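# Lift a crate with both hands and hold it

## Task

Grip the crate between the two hands and raise the entire crate so that every part of it is at least about three finger-widths above the table, then keep it motionless in the air, touching nothing but the hands. At the finish no motor of either hand may show moving in hand_stopped_by, and nothing may have been pushed or knocked off the table.

## Robot and tools

Robot: a humanoid upper body on a stand past the table's -x edge, with two seven-joint arms. left_arm (on the +y side) has a left hand; right_arm (on the -y side) has a right hand. Each hand has five fingers driven by six motors: little, ring, middle, index, thumb_bend, thumb_turn.

World frame: the table top is z = 0, +z is up, +x points across the table away from the robot, and the table's near edge is at x = 0.18 m. Each shoulder sits about 0.28 m above the pelvis; a hand point reaches at most 0.62 m from its shoulder. Reported positions may be somewhat off, especially at long reach.

Hand point frame: the hand point lies 0.05 m in front of the palm. Its +z runs along the straightened fingers, +y points out of the palm, and +x runs across the palm. On the right hand +x points away from the thumb; on the left hand it points toward the thumb. Straight fingers reach 0.06-0.07 m past the point. A wrist bracket on the little-finger side sticks out and can collide with things.

Row layout (shared by execute_actions and move): one flat list of 28 numbers covering both arms, even if only one moves. The first 14 are for the left arm, the next 14 for the right, each in this order: dx, dy, dz, rx, ry, rz, little, ring, middle, index, thumb_bend, thumb_turn, force_limit, speed. Every number is in [-1, 1]. You may add 14 more numbers from 0 to 1 as joint stiffness scales (left arm's 7 joints, then the right arm's 7, in Joint positions order); these persist until changed.

dx..rz are an offset, not a pose. They are measured in that hand point's own axes, from its measured pose at the start of the action (for a call's first action, or for move, the last pose a result reported). 1.0 means 0.6 m for dx, dy, dz, or 180 degrees for rx, ry, rz, which together form one rotation vector. Each row in a table is measured from that same start, not from the row before it.

Hand numbers are absolute targets: +1 straight/open, -1 fully curled/closed. For thumb_turn, +1 puts the thumb beside the palm and -1 puts it across in front of it. A pinch is roughly index -0.22, thumb_bend -0.75, thumb_turn -0.57. force_limit maps linearly from about 0 N (-1) to 10 N (+1) at the fingertip, or 15 N for the thumb motors. It stops closing only. speed maps from nearly zero (-1) to full (+1), where full travel takes 0.6 s. For a gentle grip, close at speed -0.9 or lower. To keep a hand unchanged, resend its last eight numbers; before any have been sent, use hand_measured plus hand_force_limit and hand_speed. A motor starts only when its target changes by 0.01 or more. Wrapping a hand with the thumb turned in front works on objects 0.035-0.08 m across.

Tools:
- execute_actions(actions): a list of actions. Each action is a table of up to 15 rows, one per 1/30 s step; a short table repeats its last row. An empty list just returns state and images. Per step, the command is clipped to within 70 mm and 16 degrees of the measured pose, so a large offset can need more actions.
- move(target, speed, blocking): target is one 28-number row as above (an offset from the last reported pose). speed is in m/s, from 0.002 to 0.5, default 0.25; turning is capped at twice that in rad/s. Both arms follow straight paths lasting 0.5-10 s and finish together. The paths do not avoid obstacles or the other arm. The result adds a move: line (done, off_target, moving, held, fault) and any limits (paced = clipped, held = some steps blocked), plus each hand point's distance to its target. With blocking=false, call wait or stop before sending any more motion.
- wait(seconds): 0 to 10; both arms hold their last command.
- stop(): brakes a running move.
- zoom_image(camera, region): camera is cam_high, cam_left_wrist or cam_right_wrist; region is [x0, y0, x1, y1] in pixels, at most 504x504.
- show_instructions(): shows the reference image pages.
- finished_scene(scene): ends the current scene, passing its number. This cannot be undone.

Results: each arm's hand point position (m) and quaternion wxyz in the world frame; Hand target lines; joint positions and torques; step readings (HELD marks steps that were held back); a pose unreachable note when a clearance check interferes. hand_measured, hand_stopped_by (moving, target, force, stalled, fault) and hand_load_n list six values each in motor order. A load near 0 on every motor means the grip is lost. Camera images come from cam_high (672x504) and the two 616x616 wrist fisheyes, with calibration given.

Cautions: the arms must never strike or press hard on each other, including hands and brackets. Contact torque at a joint's limit (23.5 N m, or 4.7 N m for wrist pitch and yaw, counting the crate's weight) freezes that arm for 10 s. Held loads heat motors: MOTOR HOT appears from 90 °C, and at 120 °C the arm drops. Approach the crate slowly, squeeze moderately, and lift gently. Before finishing, let every hand motor settle to target, force or stalled. The simulation keeps running while you compose replies.

Each tool is called after "Emit:" by a JSON object that holds its "fn" and its "kwargs", one argument or row to a line.

Reference images:

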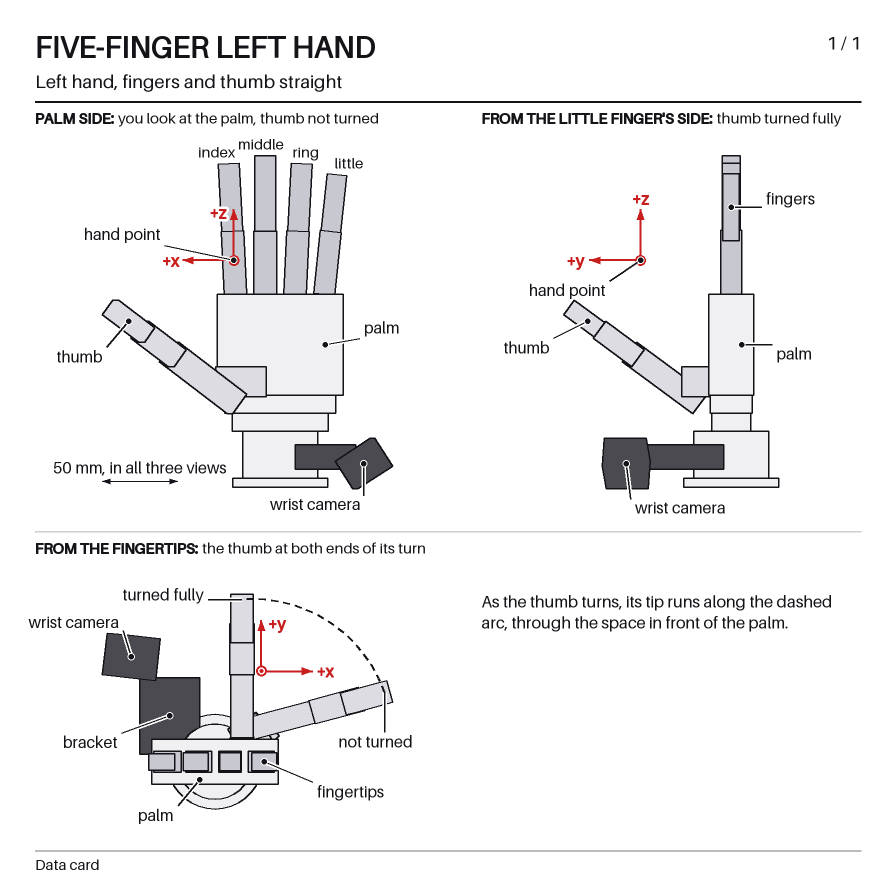

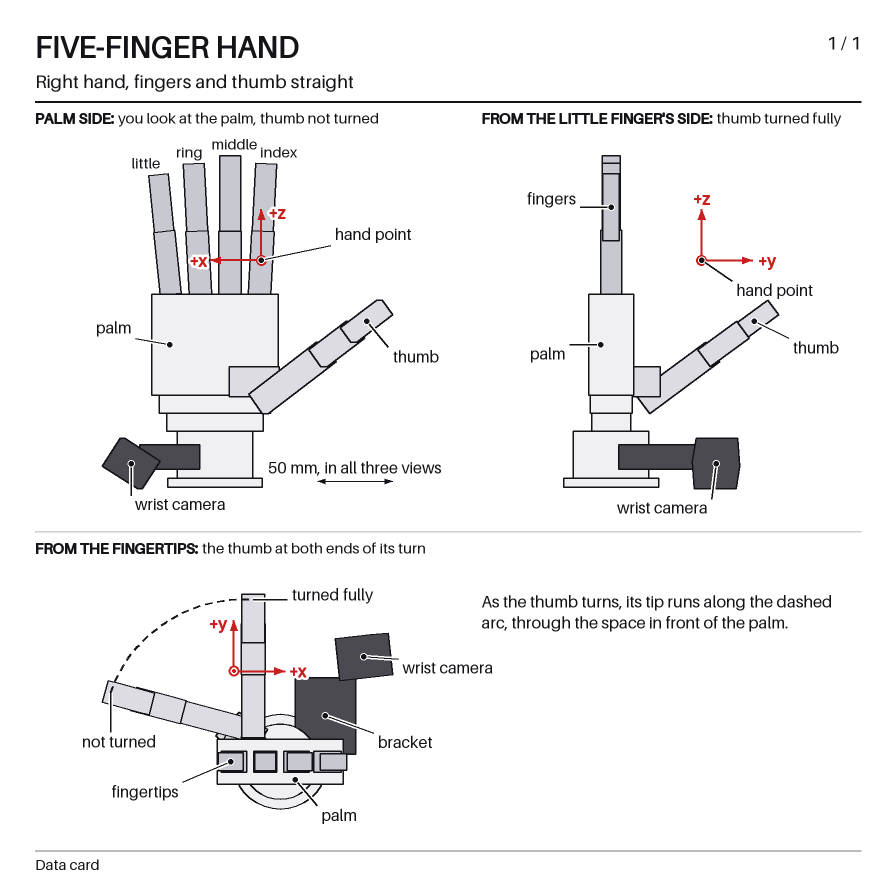

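## Session

Emit:
{"fn": "execute_actions", "kwargs": {
  "actions": []
}}

Emit:
{"fn": "zoom_image", "kwargs": {
  "camera": "cam_high",
  "region": [100,60,460,340]
}}

Scene clock: 0.00 s.
left_arm: end_effector_position=(+0.2027, +0.0901, +0.4119) hand_measured=(+1.000, +1.000, +1.000, +1.000, +1.000, +1.000) hand_load_n=(+0.0, +0.0, +0.0, +0.0, +0.0, +0.0) hand_stopped_by=(target, target, target, target, target, target) hand_force_limit=0.00 hand_speed=-0.80 end_effector_quat_wxyz=(+0.068, +0.111, -0.218, +0.967) | right_arm: end_effector_position=(+0.1692, -0.1616, +0.4270) hand_measured=(+1.000, +1.000, +1.000, +1.000, +1.000, +1.000) hand_load_n=(+0.0, +0.0, +0.0, +0.0, +0.0, +0.0) hand_stopped_by=(target, target, target, target, target, target) hand_force_limit=0.00 hand_speed=-0.80 end_effector_quat_wxyz=(+0.987, -0.062, +0.144, +0.025)
Joint positions: left_arm=[ 0.033  0.58   0.367 -0.545 -0.547 -0.953 -0.297] | right_arm=[-0.029 -0.449 -0.164 -0.591  0.577 -0.902  0.188]
Joint velocities: left_arm=[0.006 0.009 0.    0.008 0.    0.    0.   ] | right_arm=[-0.006 -0.005  0.     0.     0.     0.     0.   ]
Joint torques (N m, as the arm reports them, + toward a larger angle): no reading
Motor temperatures (°C, as the motors report them): left_arm=[38 42 39 49 40 29 28] | right_arm=[44 45 42 43 46 29 32]
Hand target (left_arm): +0.203, +0.090, +0.412; +0.068, +0.111, -0.218, +0.967
Hand target (right_arm): +0.169, -0.162, +0.427; +0.987, -0.062, +0.144, +0.025
Joint stiffness scale: left_arm=[1. 1. 1. 1. 1. 1. 1.] | right_arm=[1. 1. 1. 1. 1. 1. 1.]

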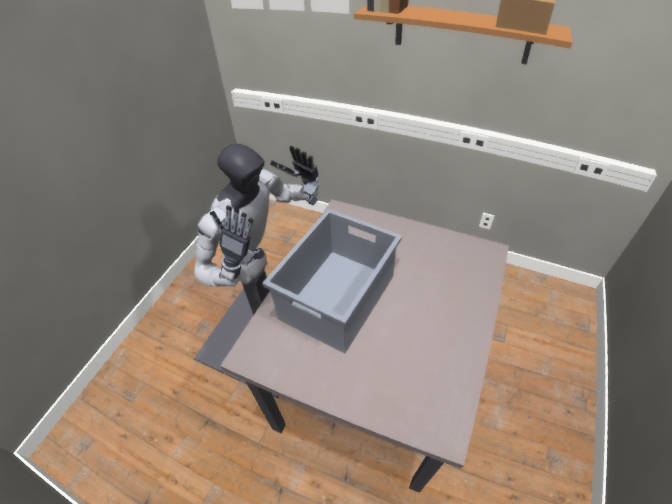

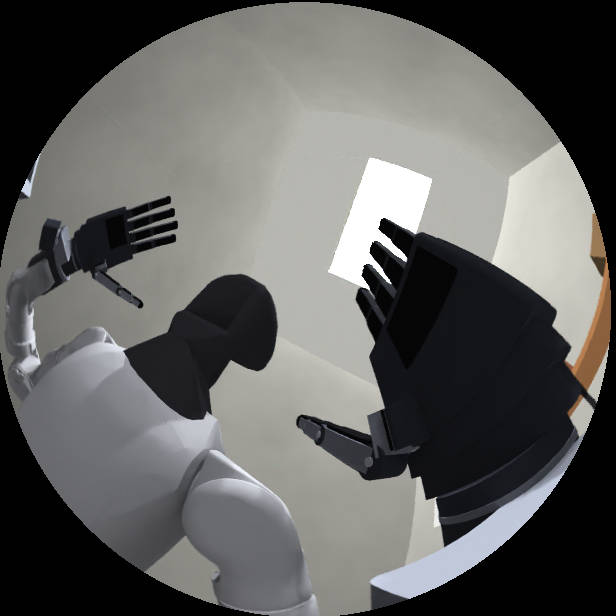

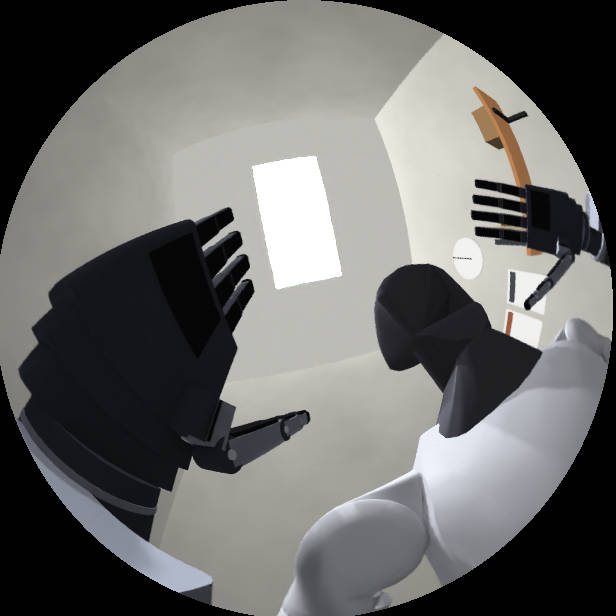

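Region (100, 60, 460, 340) of cam_high's 672x504 image, scaled by 1.400, with more detail than that image has.

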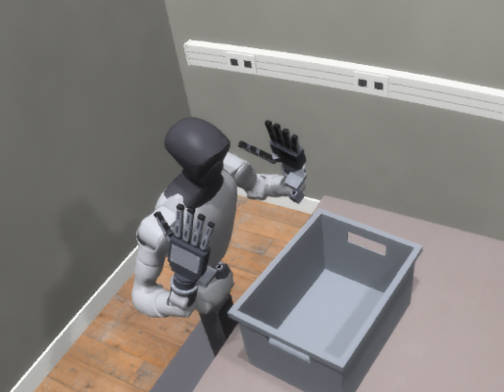

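Emit:
{"fn": "zoom_image", "kwargs": {
  "camera": "cam_high",
  "region": [255,200,415,360]
}}

Region (255, 200, 415, 360) of cam_high's 672x504 image, scaled by 3.150, with more detail than that image has.

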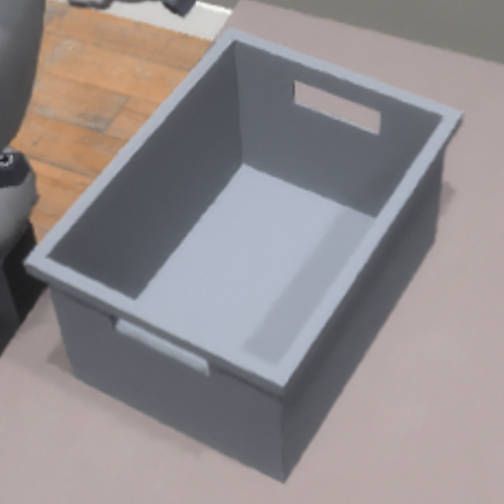

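Emit:
{"fn": "move", "kwargs": {
  "target": [-0.521,0.002,-0.047,0.047,-0.793,-0.174,1,1,1,1,1,1,0,0,0.507,-0.188,-0.075,0.073,0.795,0.046,1,1,1,1,1,1,0,0],
  "speed": 0.3
}}

Scene clock: 26.80 s.
left_arm: end_effector_position=(+0.5001, +0.0764, +0.3047) hand_measured=(+1.000, +1.000, +1.000, +1.000, +1.000, +1.000) hand_load_n=(+0.0, +0.0, +0.0, +0.0, +0.0, +0.0) hand_stopped_by=(target, target, target, target, target, target) hand_force_limit=0.00 hand_speed=0.00 end_effector_quat_wxyz=(+0.083, +0.925, -0.080, +0.362) | right_arm: end_effector_position=(+0.4587, -0.2710, +0.3084) hand_measured=(+1.000, +1.000, +1.000, +1.000, +1.000, +1.000) hand_load_n=(+0.0, +0.0, +0.0, +0.0, +0.0, +0.0) hand_stopped_by=(target, target, target, target, target, target) hand_force_limit=0.00 hand_speed=0.00 end_effector_quat_wxyz=(+0.373, +0.130, +0.919, -0.026)
Joint positions: left_arm=[-1.569  0.994 -0.142  0.626 -1.952  1.622  1.018] | right_arm=[-1.588 -1.048  0.136  0.678  1.867  1.59  -1.057]
Joint velocities: left_arm=[ 0.     0.002 -0.006  0.002  0.011  0.     0.   ] | right_arm=[-0.002  0.037 -0.021  0.04   0.166  0.    -0.226]
Joint torques (N m, as the arm reports them, + toward a larger angle): left_arm=[-3.46  2.17  1.87 -2.14 -0.66 -0.35 -0.03] | right_arm=[-4.33 -2.49 -1.47 -1.7  -0.45 -0.38 -0.09]
Motor temperatures (°C, as the motors report them): left_arm=[39 44 40 49 41 30 28] | right_arm=[45 46 43 44 46 30 32]
Hand target (left_arm): +0.500, +0.075, +0.305; +0.085, +0.925, -0.081, +0.361
Hand target (right_arm): +0.459, -0.269, +0.309; +0.372, +0.129, +0.919, -0.024
Off the commanded pose (left_arm): 0.005 m, 24 deg; orientation clipped at the last step of the last action.
Off the commanded pose (right_arm): 0.004 m, 26 deg; orientation clipped at the last step of the last action.
Joint stiffness scale: left_arm=[1. 1. 1. 1. 1. 1. 1.] | right_arm=[1. 1. 1. 1. 1. 1. 1.]
joint sent to its limit (left arm) — the command would take joint 1 (shoulder pitch) past its lower limit, joint 5 (wrist roll) past its lower limit and joint 6 (wrist pitch) past its upper limit, so those joints were sent only as far as their limits.
joint sent to its limit (right arm) — the command would take joint 1 (shoulder pitch) past its lower limit and joint 6 (wrist pitch) past its upper limit, so those joints were sent only as far as their limits.
move: off_target (left_arm, right_arm); limits=paced
camera_calibration (this result's frames):
cam_left_wrist: T_world_to_cam=[[0.0975485, 0.976763, -0.190837, -0.0706575], [0.285433, 0.156238, 0.945578, -0.439743], [0.953421, -0.146711, -0.26356, -0.248048], [0, 0, 0, 1]] pos_world=[0.368904, 0.101329, 0.336952]
cam_right_wrist: T_world_to_cam=[[0.367386, 0.921906, 0.122948, 0.046111], [0.176008, -0.198718, 0.964123, -0.434131], [0.913263, -0.332566, -0.235269, -0.306361], [0, 0, 0, 1]] pos_world=[0.339258, -0.230665, 0.340809]

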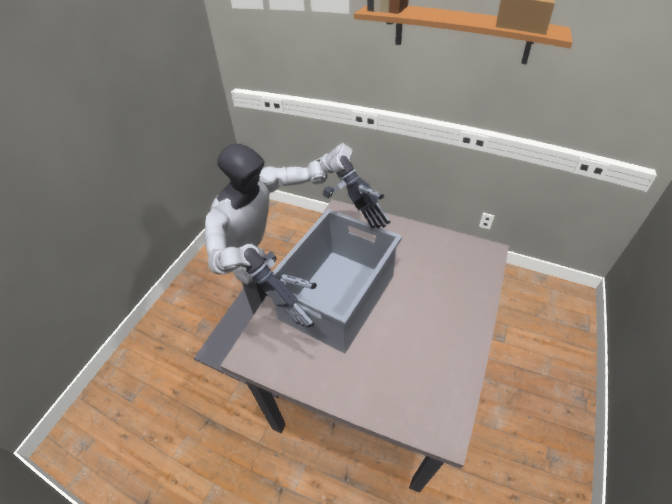

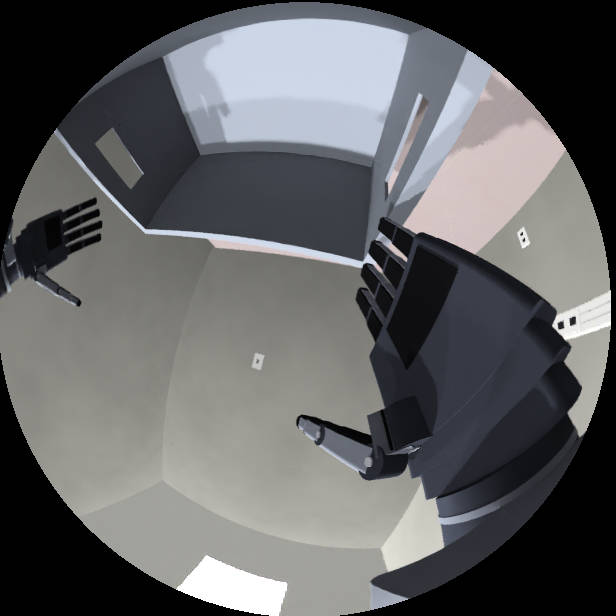

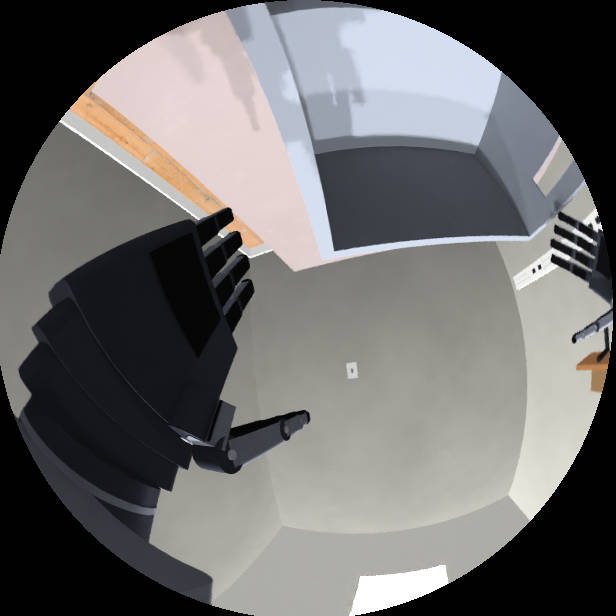

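Emit:
{"fn": "move", "kwargs": {
  "target": [-0.12,-0.025,0.092,0.045,-0.045,-0.007,1,1,1,1,1,1,0,0,0.11,-0.007,0.1,-0.019,0.05,-0.048,1,1,1,1,1,1,0,0],
  "speed": 0.08
}}

Emit:
{"fn": "zoom_image", "kwargs": {
  "camera": "cam_high",
  "region": [220,150,430,360]
}}

Scene clock: 35.33 s.
left_arm: end_effector_position=(+0.4920, +0.0681, +0.2691) hand_measured=(+1.000, +1.000, +1.000, +1.000, +1.000, +1.000) hand_load_n=(-1.0, +0.0, +0.0, +0.0, +0.0, +0.0) hand_stopped_by=(target, target, target, target, target, target) hand_force_limit=0.00 hand_speed=0.00 end_effector_quat_wxyz=(+0.078, +0.921, -0.100, +0.368) | right_arm: end_effector_position=(+0.4539, -0.2669, +0.2195) hand_measured=(+1.000, +1.000, +1.000, +1.000, +1.000, +1.000) hand_load_n=(+0.0, +0.0, +0.0, +0.0, +0.0, +0.0) hand_stopped_by=(target, target, target, target, target, target) hand_force_limit=0.00 hand_speed=0.00 end_effector_quat_wxyz=(+0.305, +0.042, +0.951, -0.018)
Joint positions: left_arm=[-1.336  0.974 -0.071  0.383 -1.955  1.544  1.012] | right_arm=[-1.484 -1.108  0.512  0.576  1.251  1.446 -0.093]
Joint velocities: left_arm=[ 0.023  0.009  0.012 -0.021 -0.015 -0.008  0.   ] | right_arm=[-0.003  0.006  0.014  0.009  0.     0.     0.003]
Joint torques (N m, as the arm reports them, + toward a larger angle): left_arm=[ 0.73  2.39 -0.38  0.25 -0.14  0.42  1.33] | right_arm=[-4.49 -3.26 -1.61 -1.19 -0.91 -0.64  0.12]
Motor temperatures (°C, as the motors report them): left_arm=[42 44 40 49 41 30 28] | right_arm=[49 47 43 43 46 30 32]
Hand target (left_arm): +0.484, +0.083, +0.217; +0.044, +0.946, -0.098, +0.306
Hand target (right_arm): +0.454, -0.269, +0.220; +0.306, +0.043, +0.951, -0.021
Off the commanded pose (left_arm): 0.058 m, 13 deg.
Off the commanded pose (right_arm): 0.003 m, 1 deg.
Joint stiffness scale: left_arm=[1. 1. 1. 1. 1. 1. 1.] | right_arm=[1. 1. 1. 1. 1. 1. 1.]
joint sent to its limit (left arm) — the command would take joint 5 (wrist roll) past its lower limit, so that joint was sent only as far as its limit.
move: off_target (left_arm)
camera_calibration (this result's frames):
cam_left_wrist: T_world_to_cam=[[0.132826, 0.977001, -0.166811, -0.0923464], [0.272606, 0.125799, 0.953866, -0.396336], [0.952913, -0.172172, -0.249627, -0.252712], [0, 0, 0, 1]] pos_world=[0.361122, 0.0965713, 0.299563]
cam_right_wrist: T_world_to_cam=[[0.215969, 0.975249, 0.047409, 0.154623], [0.347937, -0.122236, 0.929515, -0.396739], [0.912303, -0.184251, -0.365724, -0.25285], [0, 0, 0, 1]] pos_world=[0.335322, -0.245879, 0.268971]

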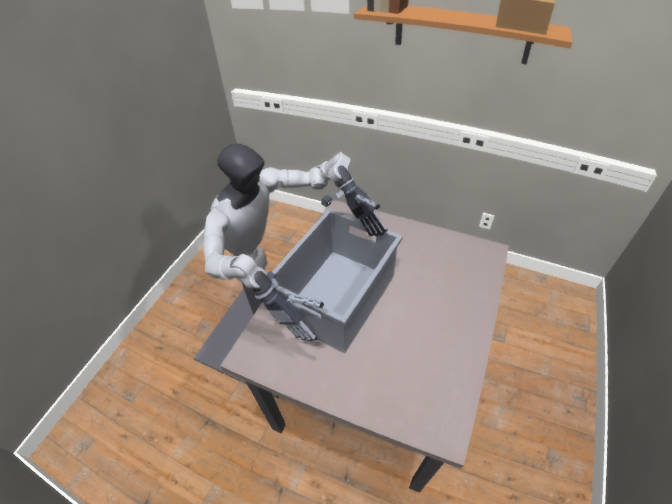

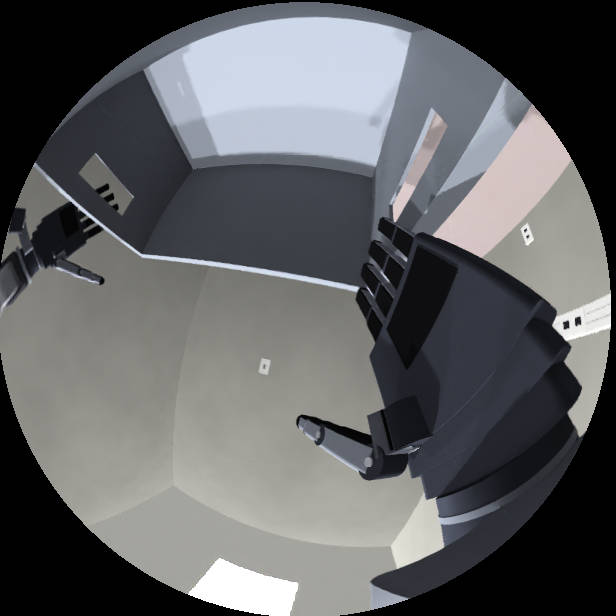

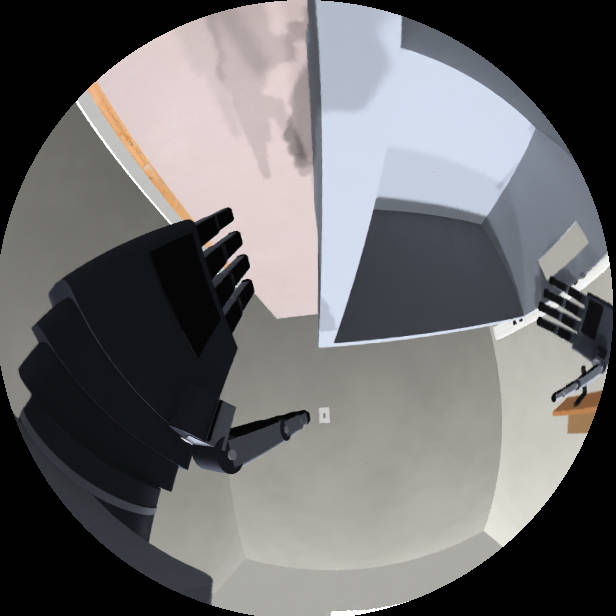

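Region (220, 150, 430, 360) of cam_high's 672x504 image, scaled by 2.400, with more detail than that image has.

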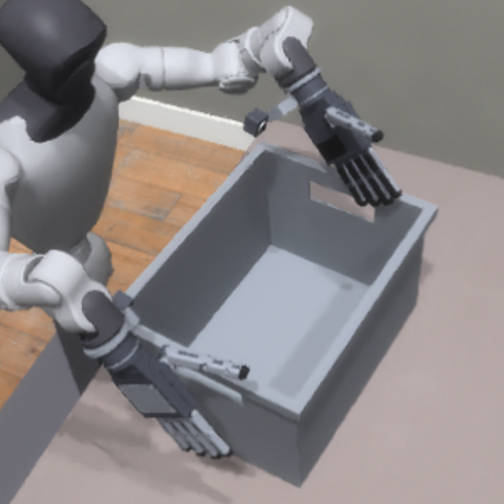

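Emit:
{"fn": "move", "kwargs": {
  "target": [0.017,0,-0.02,0,0,0,1,1,1,1,1,1,0,0,0,0,0,0,0,0,1,1,1,1,1,1,0,0],
  "speed": 0.08
}}

Emit:
{"fn": "move", "kwargs": {
  "target": [-0.032,-0.105,-0.04,0.047,-0.045,-0.015,1,1,1,1,1,1,0,0,0.02,0.05,0,0,0,0,1,1,1,1,1,1,0,0],
  "speed": 0.08
}}

Emit:
{"fn": "move", "kwargs": {
  "target": [-0.075,0,0.09,0,0,0,1,1,1,1,1,1,0,0,0,0,0,0,0,0,1,1,1,1,1,1,0,0],
  "speed": 0.08
}}

Scene clock: 42.70 s.
left_arm: end_effector_position=(+0.4921, +0.0699, +0.2848) hand_measured=(+1.000, +1.000, +1.000, +1.000, +1.000, +1.000) hand_load_n=(+0.0, +0.0, +0.0, +0.0, +0.0, +0.0) hand_stopped_by=(target, target, target, target, target, target) hand_force_limit=0.00 hand_speed=0.00 end_effector_quat_wxyz=(+0.080, +0.920, -0.105, +0.369) | right_arm: end_effector_position=(+0.4539, -0.2670, +0.2193) hand_measured=(+1.000, +1.000, +1.000, +1.000, +1.000, +1.000) hand_load_n=(+0.0, +0.0, +0.0, +0.0, +0.0, +0.0) hand_stopped_by=(target, target, target, target, target, target) hand_force_limit=0.00 hand_speed=0.00 end_effector_quat_wxyz=(+0.305, +0.042, +0.951, -0.018)
Joint positions: left_arm=[-1.422  0.986 -0.083  0.46  -1.955  1.597  1.007] | right_arm=[-1.484 -1.108  0.513  0.576  1.251  1.445 -0.093]
Joint velocities: left_arm=[-0.012 -0.003 -0.002  0.008  0.     0.    -0.006] | right_arm=[-0.009 -0.006  0.     0.003  0.     0.     0.   ]
Joint torques (N m, as the arm reports them, + toward a larger angle): left_arm=[-3.21  2.92  1.59 -2.06 -0.43 -0.36 -0.25] | right_arm=[-4.39 -3.08 -1.91 -1.42 -0.75 -0.55 -0.01]
Motor temperatures (°C, as the motors report them): left_arm=[41 44 40 49 41 30 29] | right_arm=[51 47 43 43 46 30 32]
Hand target (left_arm): +0.492, +0.070, +0.285; +0.080, +0.920, -0.106, +0.368
Hand target (right_arm): +0.454, -0.267, +0.219; +0.305, +0.042, +0.951, -0.018
Off the commanded pose (left_arm): 0.001 m, 1 deg.
Off the commanded pose (right_arm): 0.000 m, 0 deg.
Joint stiffness scale: left_arm=[1. 1. 1. 1. 1. 1. 1.] | right_arm=[1. 1. 1. 1. 1. 1. 1.]
joint sent to its limit (left arm) — the command would take joint 5 (wrist roll) past its lower limit, so that joint was sent only as far as its limit.
move: done
camera_calibration (this result's frames):
cam_left_wrist: T_world_to_cam=[[0.143475, 0.975426, -0.167212, -0.0965024], [0.271017, 0.123775, 0.954583, -0.410871], [0.951822, -0.182276, -0.246598, -0.248197], [0, 0, 0, 1]] pos_world=[0.361438, 0.0997462, 0.31487]
cam_right_wrist: T_world_to_cam=[[0.216122, 0.975224, 0.0472259, 0.154658], [0.348334, -0.122201, 0.929371, -0.39673], [0.912116, -0.184407, -0.366113, -0.252753], [0, 0, 0, 1]] pos_world=[0.33531, -0.245916, 0.26887]

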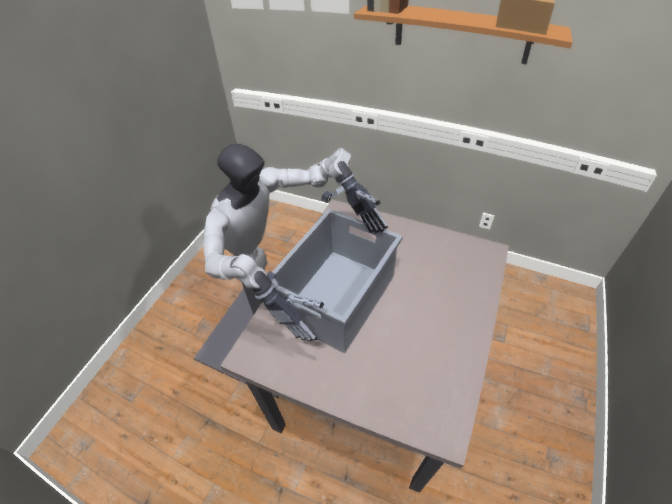

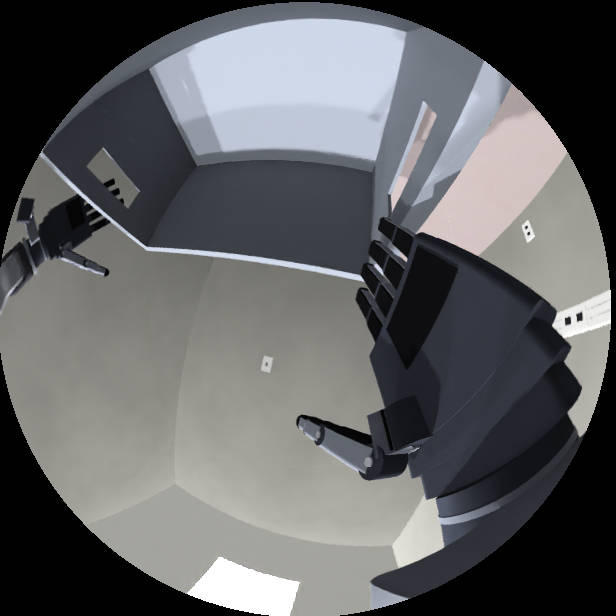

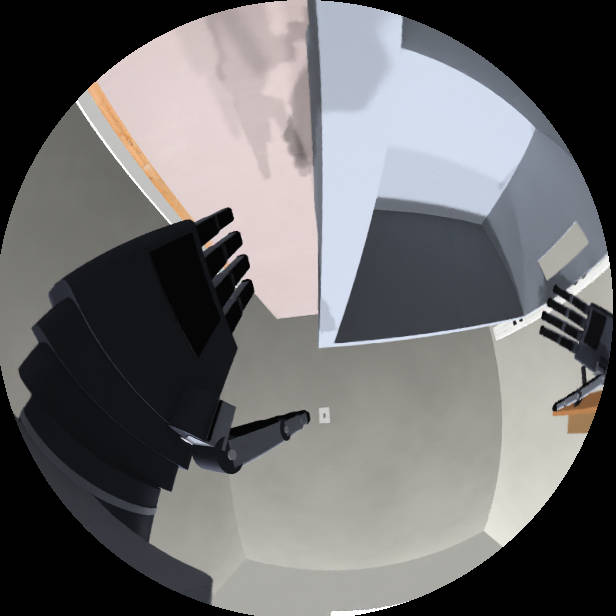

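Scene clock: 44.37 s.
left_arm: end_effector_position=(+0.4780, +0.1317, +0.2824) hand_measured=(+1.000, +1.000, +1.000, +1.000, +1.000, +1.000) hand_load_n=(-2.0, +0.0, +0.0, +0.0, +0.0, +0.0) hand_stopped_by=(target, target, target, target, target, target) hand_force_limit=0.00 hand_speed=0.00 end_effector_quat_wxyz=(+0.035, +0.944, -0.076, +0.321) | right_arm: end_effector_position=(+0.4460, -0.2386, +0.2124) hand_measured=(+1.000, +1.000, +1.000, +1.000, +1.000, +1.000) hand_load_n=(+0.0, +0.0, +0.0, +0.0, +0.0, +0.0) hand_stopped_by=(target, target, target, target, target, target) hand_force_limit=0.00 hand_speed=0.00 end_effector_quat_wxyz=(+0.302, +0.048, +0.952, -0.019)
Joint positions: left_arm=[-1.569  1.272 -0.431  0.56  -1.955  1.619  0.729] | right_arm=[-1.325 -1.001  0.203  0.465  1.667  1.558 -0.734]
Joint velocities: left_arm=[-0.003 -0.003  0.003  0.008  0.015  0.     0.   ] | right_arm=[ 0.     0.     0.025  0.003  0.043  0.    -0.034]
Joint torques (N m, as the arm reports them, + toward a larger angle): left_arm=[-2.76  3.    1.64 -1.7  -0.39 -0.32  0.54] | right_arm=[-4.15 -3.16 -1.97 -1.88 -0.4  -0.45 -0.14]
Motor temperatures (°C, as the motors report them): left_arm=[41 44 40 49 41 30 29] | right_arm=[51 47 44 43 46 30 32]
Hand target (left_arm): +0.478, +0.140, +0.281; +0.023, +0.945, -0.070, +0.319
Hand target (right_arm): +0.446, -0.237, +0.212; +0.302, +0.046, +0.952, -0.017
Off the commanded pose (left_arm): 0.007 m, 3 deg.
Off the commanded pose (right_arm): 0.003 m, 1 deg.
Joint stiffness scale: left_arm=[1. 1. 1. 1. 1. 1. 1.] | right_arm=[1. 1. 1. 1. 1. 1. 1.]
joint sent to its limit (left arm) — the command would take joint 1 (shoulder pitch) past its lower limit, joint 5 (wrist roll) past its lower limit and joint 6 (wrist pitch) past its upper limit, so those joints were sent only as far as their limits.
move: off_target (left_arm)
camera_calibration (this result's frames):
cam_left_wrist: T_world_to_cam=[[0.0473193, 0.993469, -0.103831, -0.129498], [0.358674, 0.0801155, 0.930018, -0.441647], [0.932263, -0.0812493, -0.352541, -0.198187], [0, 0, 0, 1]] pos_world=[0.349297, 0.147932, 0.327425]
cam_right_wrist: T_world_to_cam=[[0.228777, 0.972271, 0.0484747, 0.122416], [0.352459, -0.129146, 0.926873, -0.386987], [0.907432, -0.194962, -0.372231, -0.242004], [0, 0, 0, 1]] pos_world=[0.327994, -0.216181, 0.262673]

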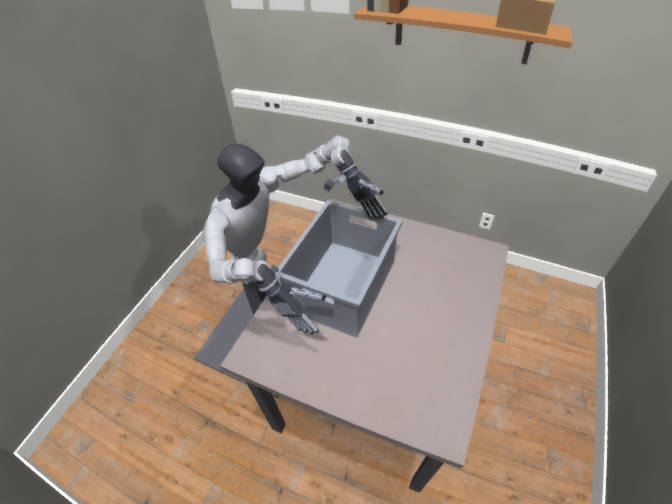

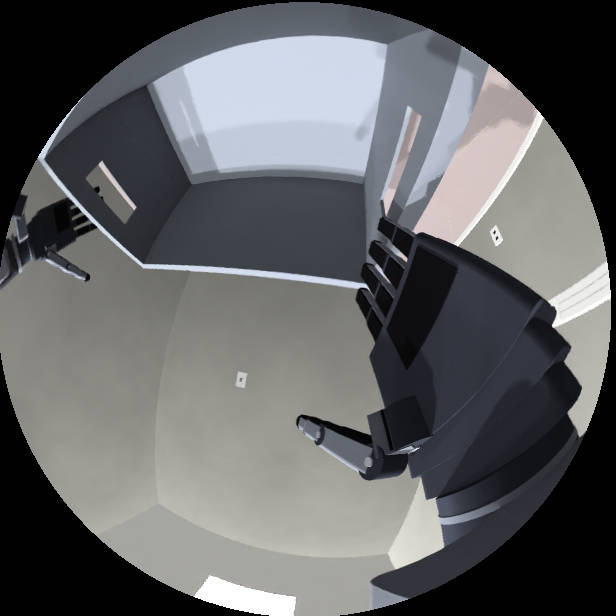

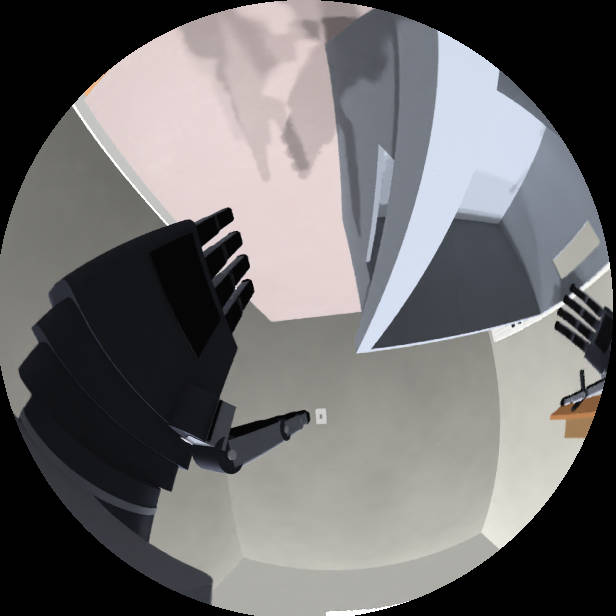

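Scene clock: 45.57 s.
left_arm: end_effector_position=(+0.4796, +0.1228, +0.2395) hand_measured=(+1.000, +1.000, +1.000, +1.000, +1.000, +1.000) hand_load_n=(+0.0, +0.0, +0.0, +0.0, +0.0, +0.0) hand_stopped_by=(target, target, target, target, target, target) hand_force_limit=0.00 hand_speed=0.00 end_effector_quat_wxyz=(+0.053, +0.931, -0.074, +0.353) | right_arm: end_effector_position=(+0.4459, -0.2386, +0.2124) hand_measured=(+1.000, +1.000, +1.000, +1.000, +1.000, +1.000) hand_load_n=(+0.0, +0.0, +0.0, +0.0, +0.0, +0.0) hand_stopped_by=(target, target, target, target, target, target) hand_force_limit=0.00 hand_speed=0.00 end_effector_quat_wxyz=(+0.302, +0.048, +0.952, -0.019)
Joint positions: left_arm=[-1.134  1.313 -0.271  0.22  -1.911  1.322  0.618] | right_arm=[-1.325 -1.001  0.203  0.465  1.668  1.558 -0.734]
Joint velocities: left_arm=[ 0.002  0.008  0.    -0.006  0.005 -0.008 -0.01 ] | right_arm=[-0.003  0.     0.011  0.    -0.005  0.     0.   ]
Joint torques (N m, as the arm reports them, + toward a larger angle): left_arm=[-0.86  2.27  1.03 -0.65  0.38 -0.23  0.05] | right_arm=[-4.34 -3.36 -1.71 -1.68 -0.64 -0.47  0.02]
Motor temperatures (°C, as the motors report them): left_arm=[41 44 40 49 41 30 29] | right_arm=[52 47 44 43 46 30 32]
Hand target (left_arm): +0.474, +0.128, +0.213; +0.040, +0.943, -0.076, +0.321
Hand target (right_arm): +0.446, -0.239, +0.212; +0.302, +0.048, +0.952, -0.019
Off the commanded pose (left_arm): 0.029 m, 5 deg.
Off the commanded pose (right_arm): 0.000 m, 0 deg.
Joint stiffness scale: left_arm=[1. 1. 1. 1. 1. 1. 1.] | right_arm=[1. 1. 1. 1. 1. 1. 1.]
move: off_target (left_arm)
camera_calibration (this result's frames):
cam_left_wrist: T_world_to_cam=[[0.0629442, 0.988043, -0.140742, -0.123219], [0.296721, 0.116118, 0.947878, -0.38058], [0.952887, -0.101425, -0.285865, -0.23886], [0, 0, 0, 1]] pos_world=[0.348289, 0.141712, 0.275119]
cam_right_wrist: T_world_to_cam=[[0.228769, 0.972273, 0.0484765, 0.122399], [0.352495, -0.129152, 0.926859, -0.386992], [0.907421, -0.194949, -0.372267, -0.241968], [0, 0, 0, 1]] pos_world=[0.327979, -0.216157, 0.262677]

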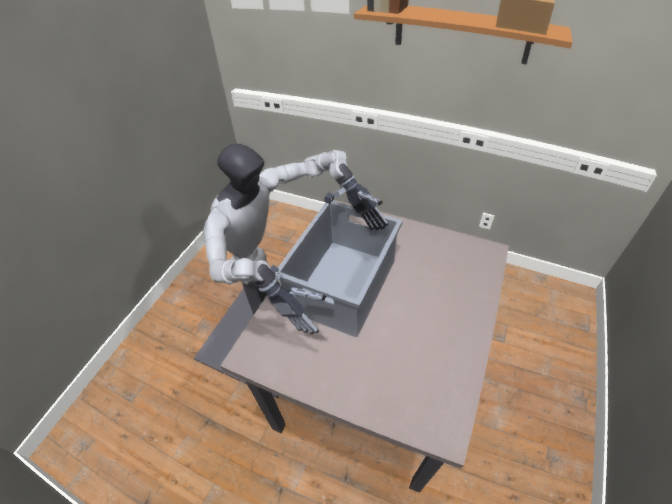

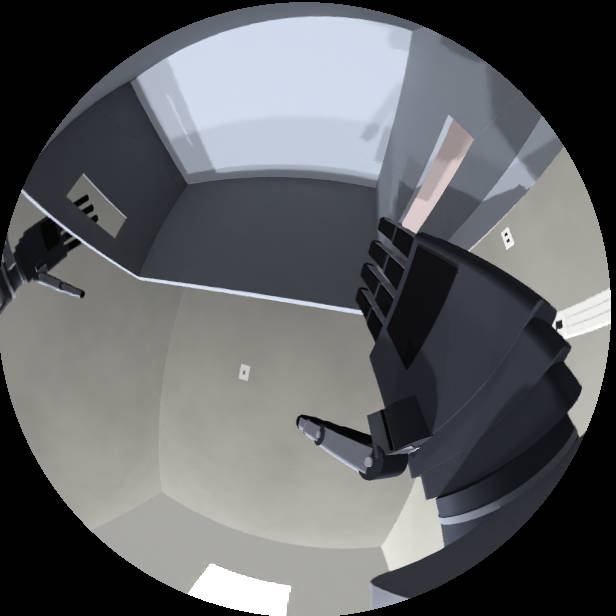

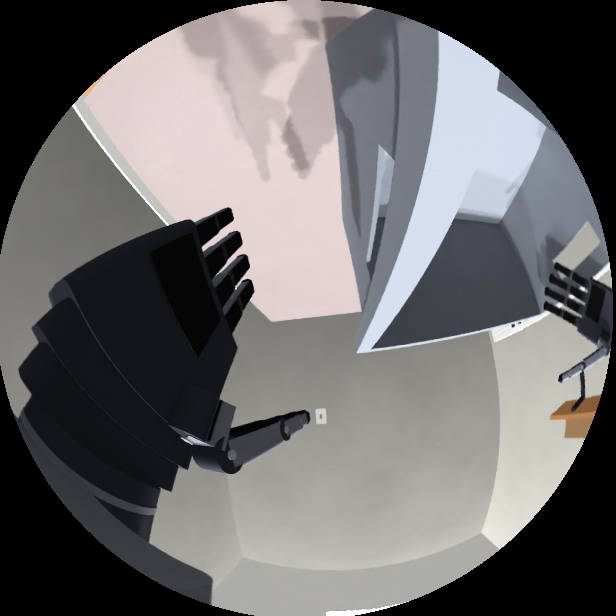

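Emit:
{"fn": "move", "kwargs": {
  "target": [0.055,0,-0.065,0,0,0,0,0,0,0,1,1,0,0,0,-0.02,0,0.025,0,0.018,1,1,1,1,1,1,0,0],
  "speed": 0.08
}}

Emit:
{"fn": "move", "kwargs": {
  "target": [-0.045,-0.18,-0.055,0.048,-0.03,-0.03,0,0,0,0,1,1,0,0,0.025,0,0.035,0,0,0,0,0,0,0,1,1,0,0],
  "speed": 0.1
}}

Scene clock: 51.53 s.
left_arm: end_effector_position=(+0.4798, +0.1284, +0.2907) hand_measured=(+0.000, +0.000, +0.000, +0.000, +1.000, +1.000) hand_load_n=(+0.0, +0.0, +0.0, +0.0, +0.0, +0.0) hand_stopped_by=(target, target, target, target, target, target) hand_force_limit=0.00 hand_speed=0.00 end_effector_quat_wxyz=(+0.049, +0.931, -0.076, +0.354) | right_arm: end_effector_position=(+0.4440, -0.2517, +0.2120) hand_measured=(+1.000, +1.000, +1.000, +1.000, +1.000, +1.000) hand_load_n=(+0.0, +0.0, +0.0, +0.0, +0.0, +0.0) hand_stopped_by=(target, target, target, target, target, target) hand_force_limit=0.00 hand_speed=0.00 end_effector_quat_wxyz=(+0.297, +0.089, +0.949, -0.049)
Joint positions: left_arm=[-1.46   1.289 -0.314  0.458 -1.951  1.566  0.719] | right_arm=[-1.292 -1.005  0.198  0.467  1.957  1.505 -1.097]
Joint velocities: left_arm=[-0.003 -0.014  0.043  0.009  0.     0.017  0.028] | right_arm=[-0.011  0.008  0.     0.006  0.009  0.    -0.005]
Joint torques (N m, as the arm reports them, + toward a larger angle): left_arm=[-2.41  2.4   2.09 -1.29 -0.5  -0.35  0.  ] | right_arm=[-4.14 -3.44 -1.72 -1.88 -0.53 -0.44 -0.16]
Motor temperatures (°C, as the motors report them): left_arm=[41 44 40 49 41 30 29] | right_arm=[53 47 44 43 46 30 32]
Hand target (left_arm): +0.479, +0.128, +0.291; +0.051, +0.931, -0.077, +0.353
Hand target (right_arm): +0.444, -0.251, +0.212; +0.297, +0.089, +0.950, -0.048
Off the commanded pose (left_arm): 0.003 m, 1 deg.
Off the commanded pose (right_arm): 0.001 m, 0 deg.
Joint stiffness scale: left_arm=[1. 1. 1. 1. 1. 1. 1.] | right_arm=[1. 1. 1. 1. 1. 1. 1.]
joint sent to its limit (left arm) — the command would take joint 5 (wrist roll) past its lower limit, so that joint was sent only as far as its limit.
move: done
camera_calibration (this result's frames):
cam_left_wrist: T_world_to_cam=[[0.0645246, 0.989219, -0.131464, -0.125153], [0.29525, 0.106916, 0.949419, -0.428307], [0.953239, -0.100076, -0.285168, -0.224381], [0, 0, 0, 1]] pos_world=[0.348421, 0.147141, 0.326204]
cam_right_wrist: T_world_to_cam=[[0.321635, 0.946728, 0.0160216, 0.09484], [0.348118, -0.133969, 0.927829, -0.387158], [0.880548, -0.292845, -0.372662, -0.255508], [0, 0, 0, 1]] pos_world=[0.32926, -0.216479, 0.262479]

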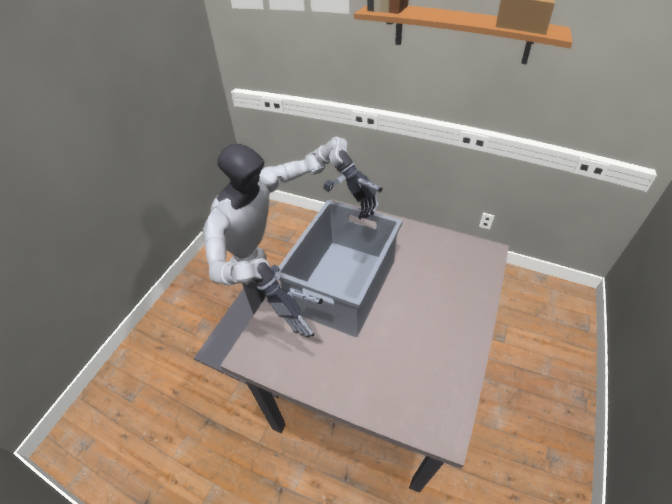

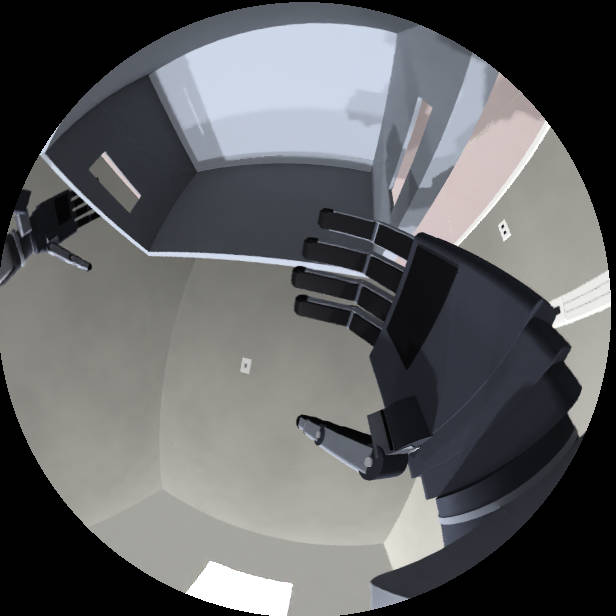

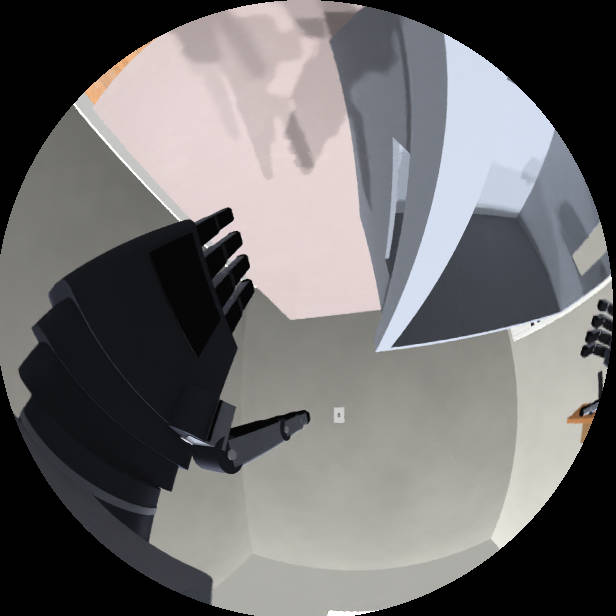

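Scene clock: 53.30 s.
left_arm: end_effector_position=(+0.4571, +0.2441, +0.2903) hand_measured=(+0.000, +0.000, +0.000, +0.000, +1.000, +1.000) hand_load_n=(+0.0, +0.0, +0.0, +0.0, +0.0, +0.0) hand_stopped_by=(target, target, target, target, target, target) hand_force_limit=0.00 hand_speed=0.00 end_effector_quat_wxyz=(-0.005, +0.948, -0.000, +0.318) | right_arm: end_effector_position=(+0.4432, -0.2526, +0.1866) hand_measured=(+0.000, +0.000, +0.000, +0.000, +1.000, +1.000) hand_load_n=(+0.0, +0.0, +0.0, +0.0, +0.0, +0.0) hand_stopped_by=(target, target, target, target, target, target) hand_force_limit=0.00 hand_speed=0.00 end_effector_quat_wxyz=(+0.297, +0.088, +0.950, -0.049)
Joint positions: left_arm=[-1.567  1.564 -0.552  0.481 -1.075  1.622 -0.305] | right_arm=[-1.178 -0.987  0.167  0.381  1.807  1.453 -0.959]
Joint velocities: left_arm=[ 0.008 -0.021 -0.006 -0.011  0.252  0.    -0.257] | right_arm=[ 0.    -0.009 -0.006 -0.005  0.005  0.     0.   ]
Joint torques (N m, as the arm reports them, + toward a larger angle): left_arm=[-2.23  1.91  1.77 -1.66  0.54 -0.43 -0.2 ] | right_arm=[-4.09 -3.61 -1.87 -1.9  -0.76 -0.5   0.1 ]
Motor temperatures (°C, as the motors report them): left_arm=[41 44 40 49 41 30 29] | right_arm=[53 48 44 43 46 30 32]
Hand target (left_arm): +0.457, +0.243, +0.290; -0.006, +0.948, -0.003, +0.317
Hand target (right_arm): +0.444, -0.253, +0.186; +0.298, +0.088, +0.949, -0.050
Off the commanded pose (left_arm): 0.003 m, 1 deg.
Off the commanded pose (right_arm): 0.000 m, 0 deg.
Joint stiffness scale: left_arm=[1. 1. 1. 1. 1. 1. 1.] | right_arm=[1. 1. 1. 1. 1. 1. 1.]
joint sent to its limit (left arm) — the command would take joint 1 (shoulder pitch) past its lower limit and joint 6 (wrist pitch) past its upper limit, so those joints were sent only as far as their limits.
move: done
camera_calibration (this result's frames):
cam_left_wrist: T_world_to_cam=[[-0.121886, 0.989715, -0.0748829, -0.16953], [0.348174, 0.113285, 0.93056, -0.453864], [0.929472, 0.0873496, -0.358401, -0.204939], [0, 0, 0, 1]] pos_world=[0.327845, 0.237104, 0.336203]
cam_right_wrist: T_world_to_cam=[[0.320442, 0.947138, 0.0157105, 0.097094], [0.348567, -0.133318, 0.927754, -0.363415], [0.880805, -0.291815, -0.372861, -0.264395], [0, 0, 0, 1]] pos_world=[0.328441, -0.217566, 0.237052]

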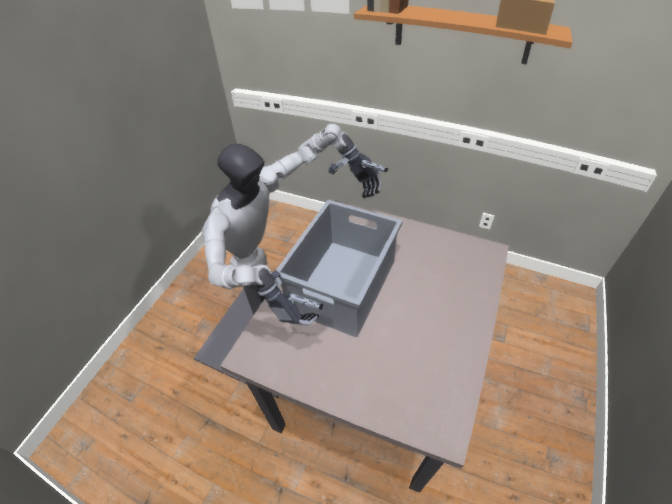

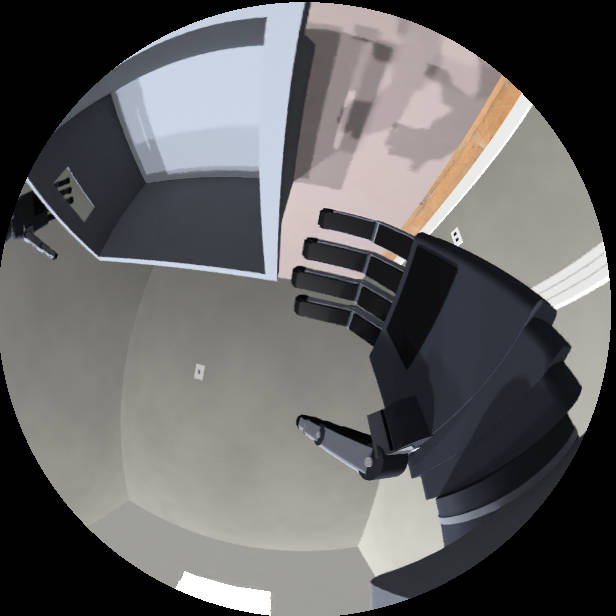

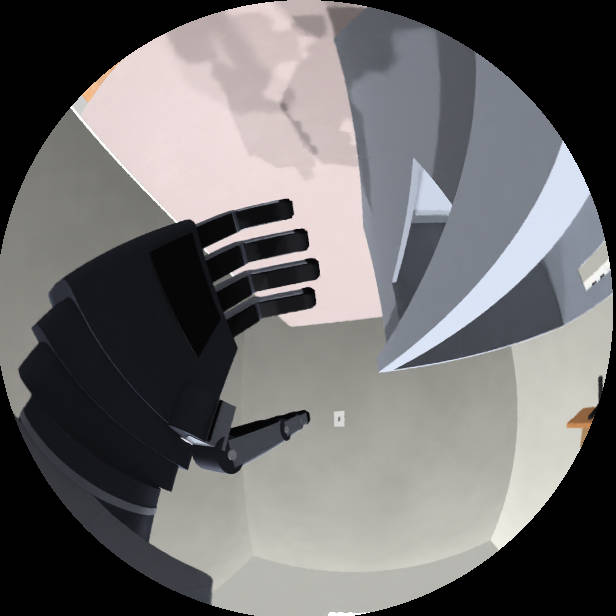

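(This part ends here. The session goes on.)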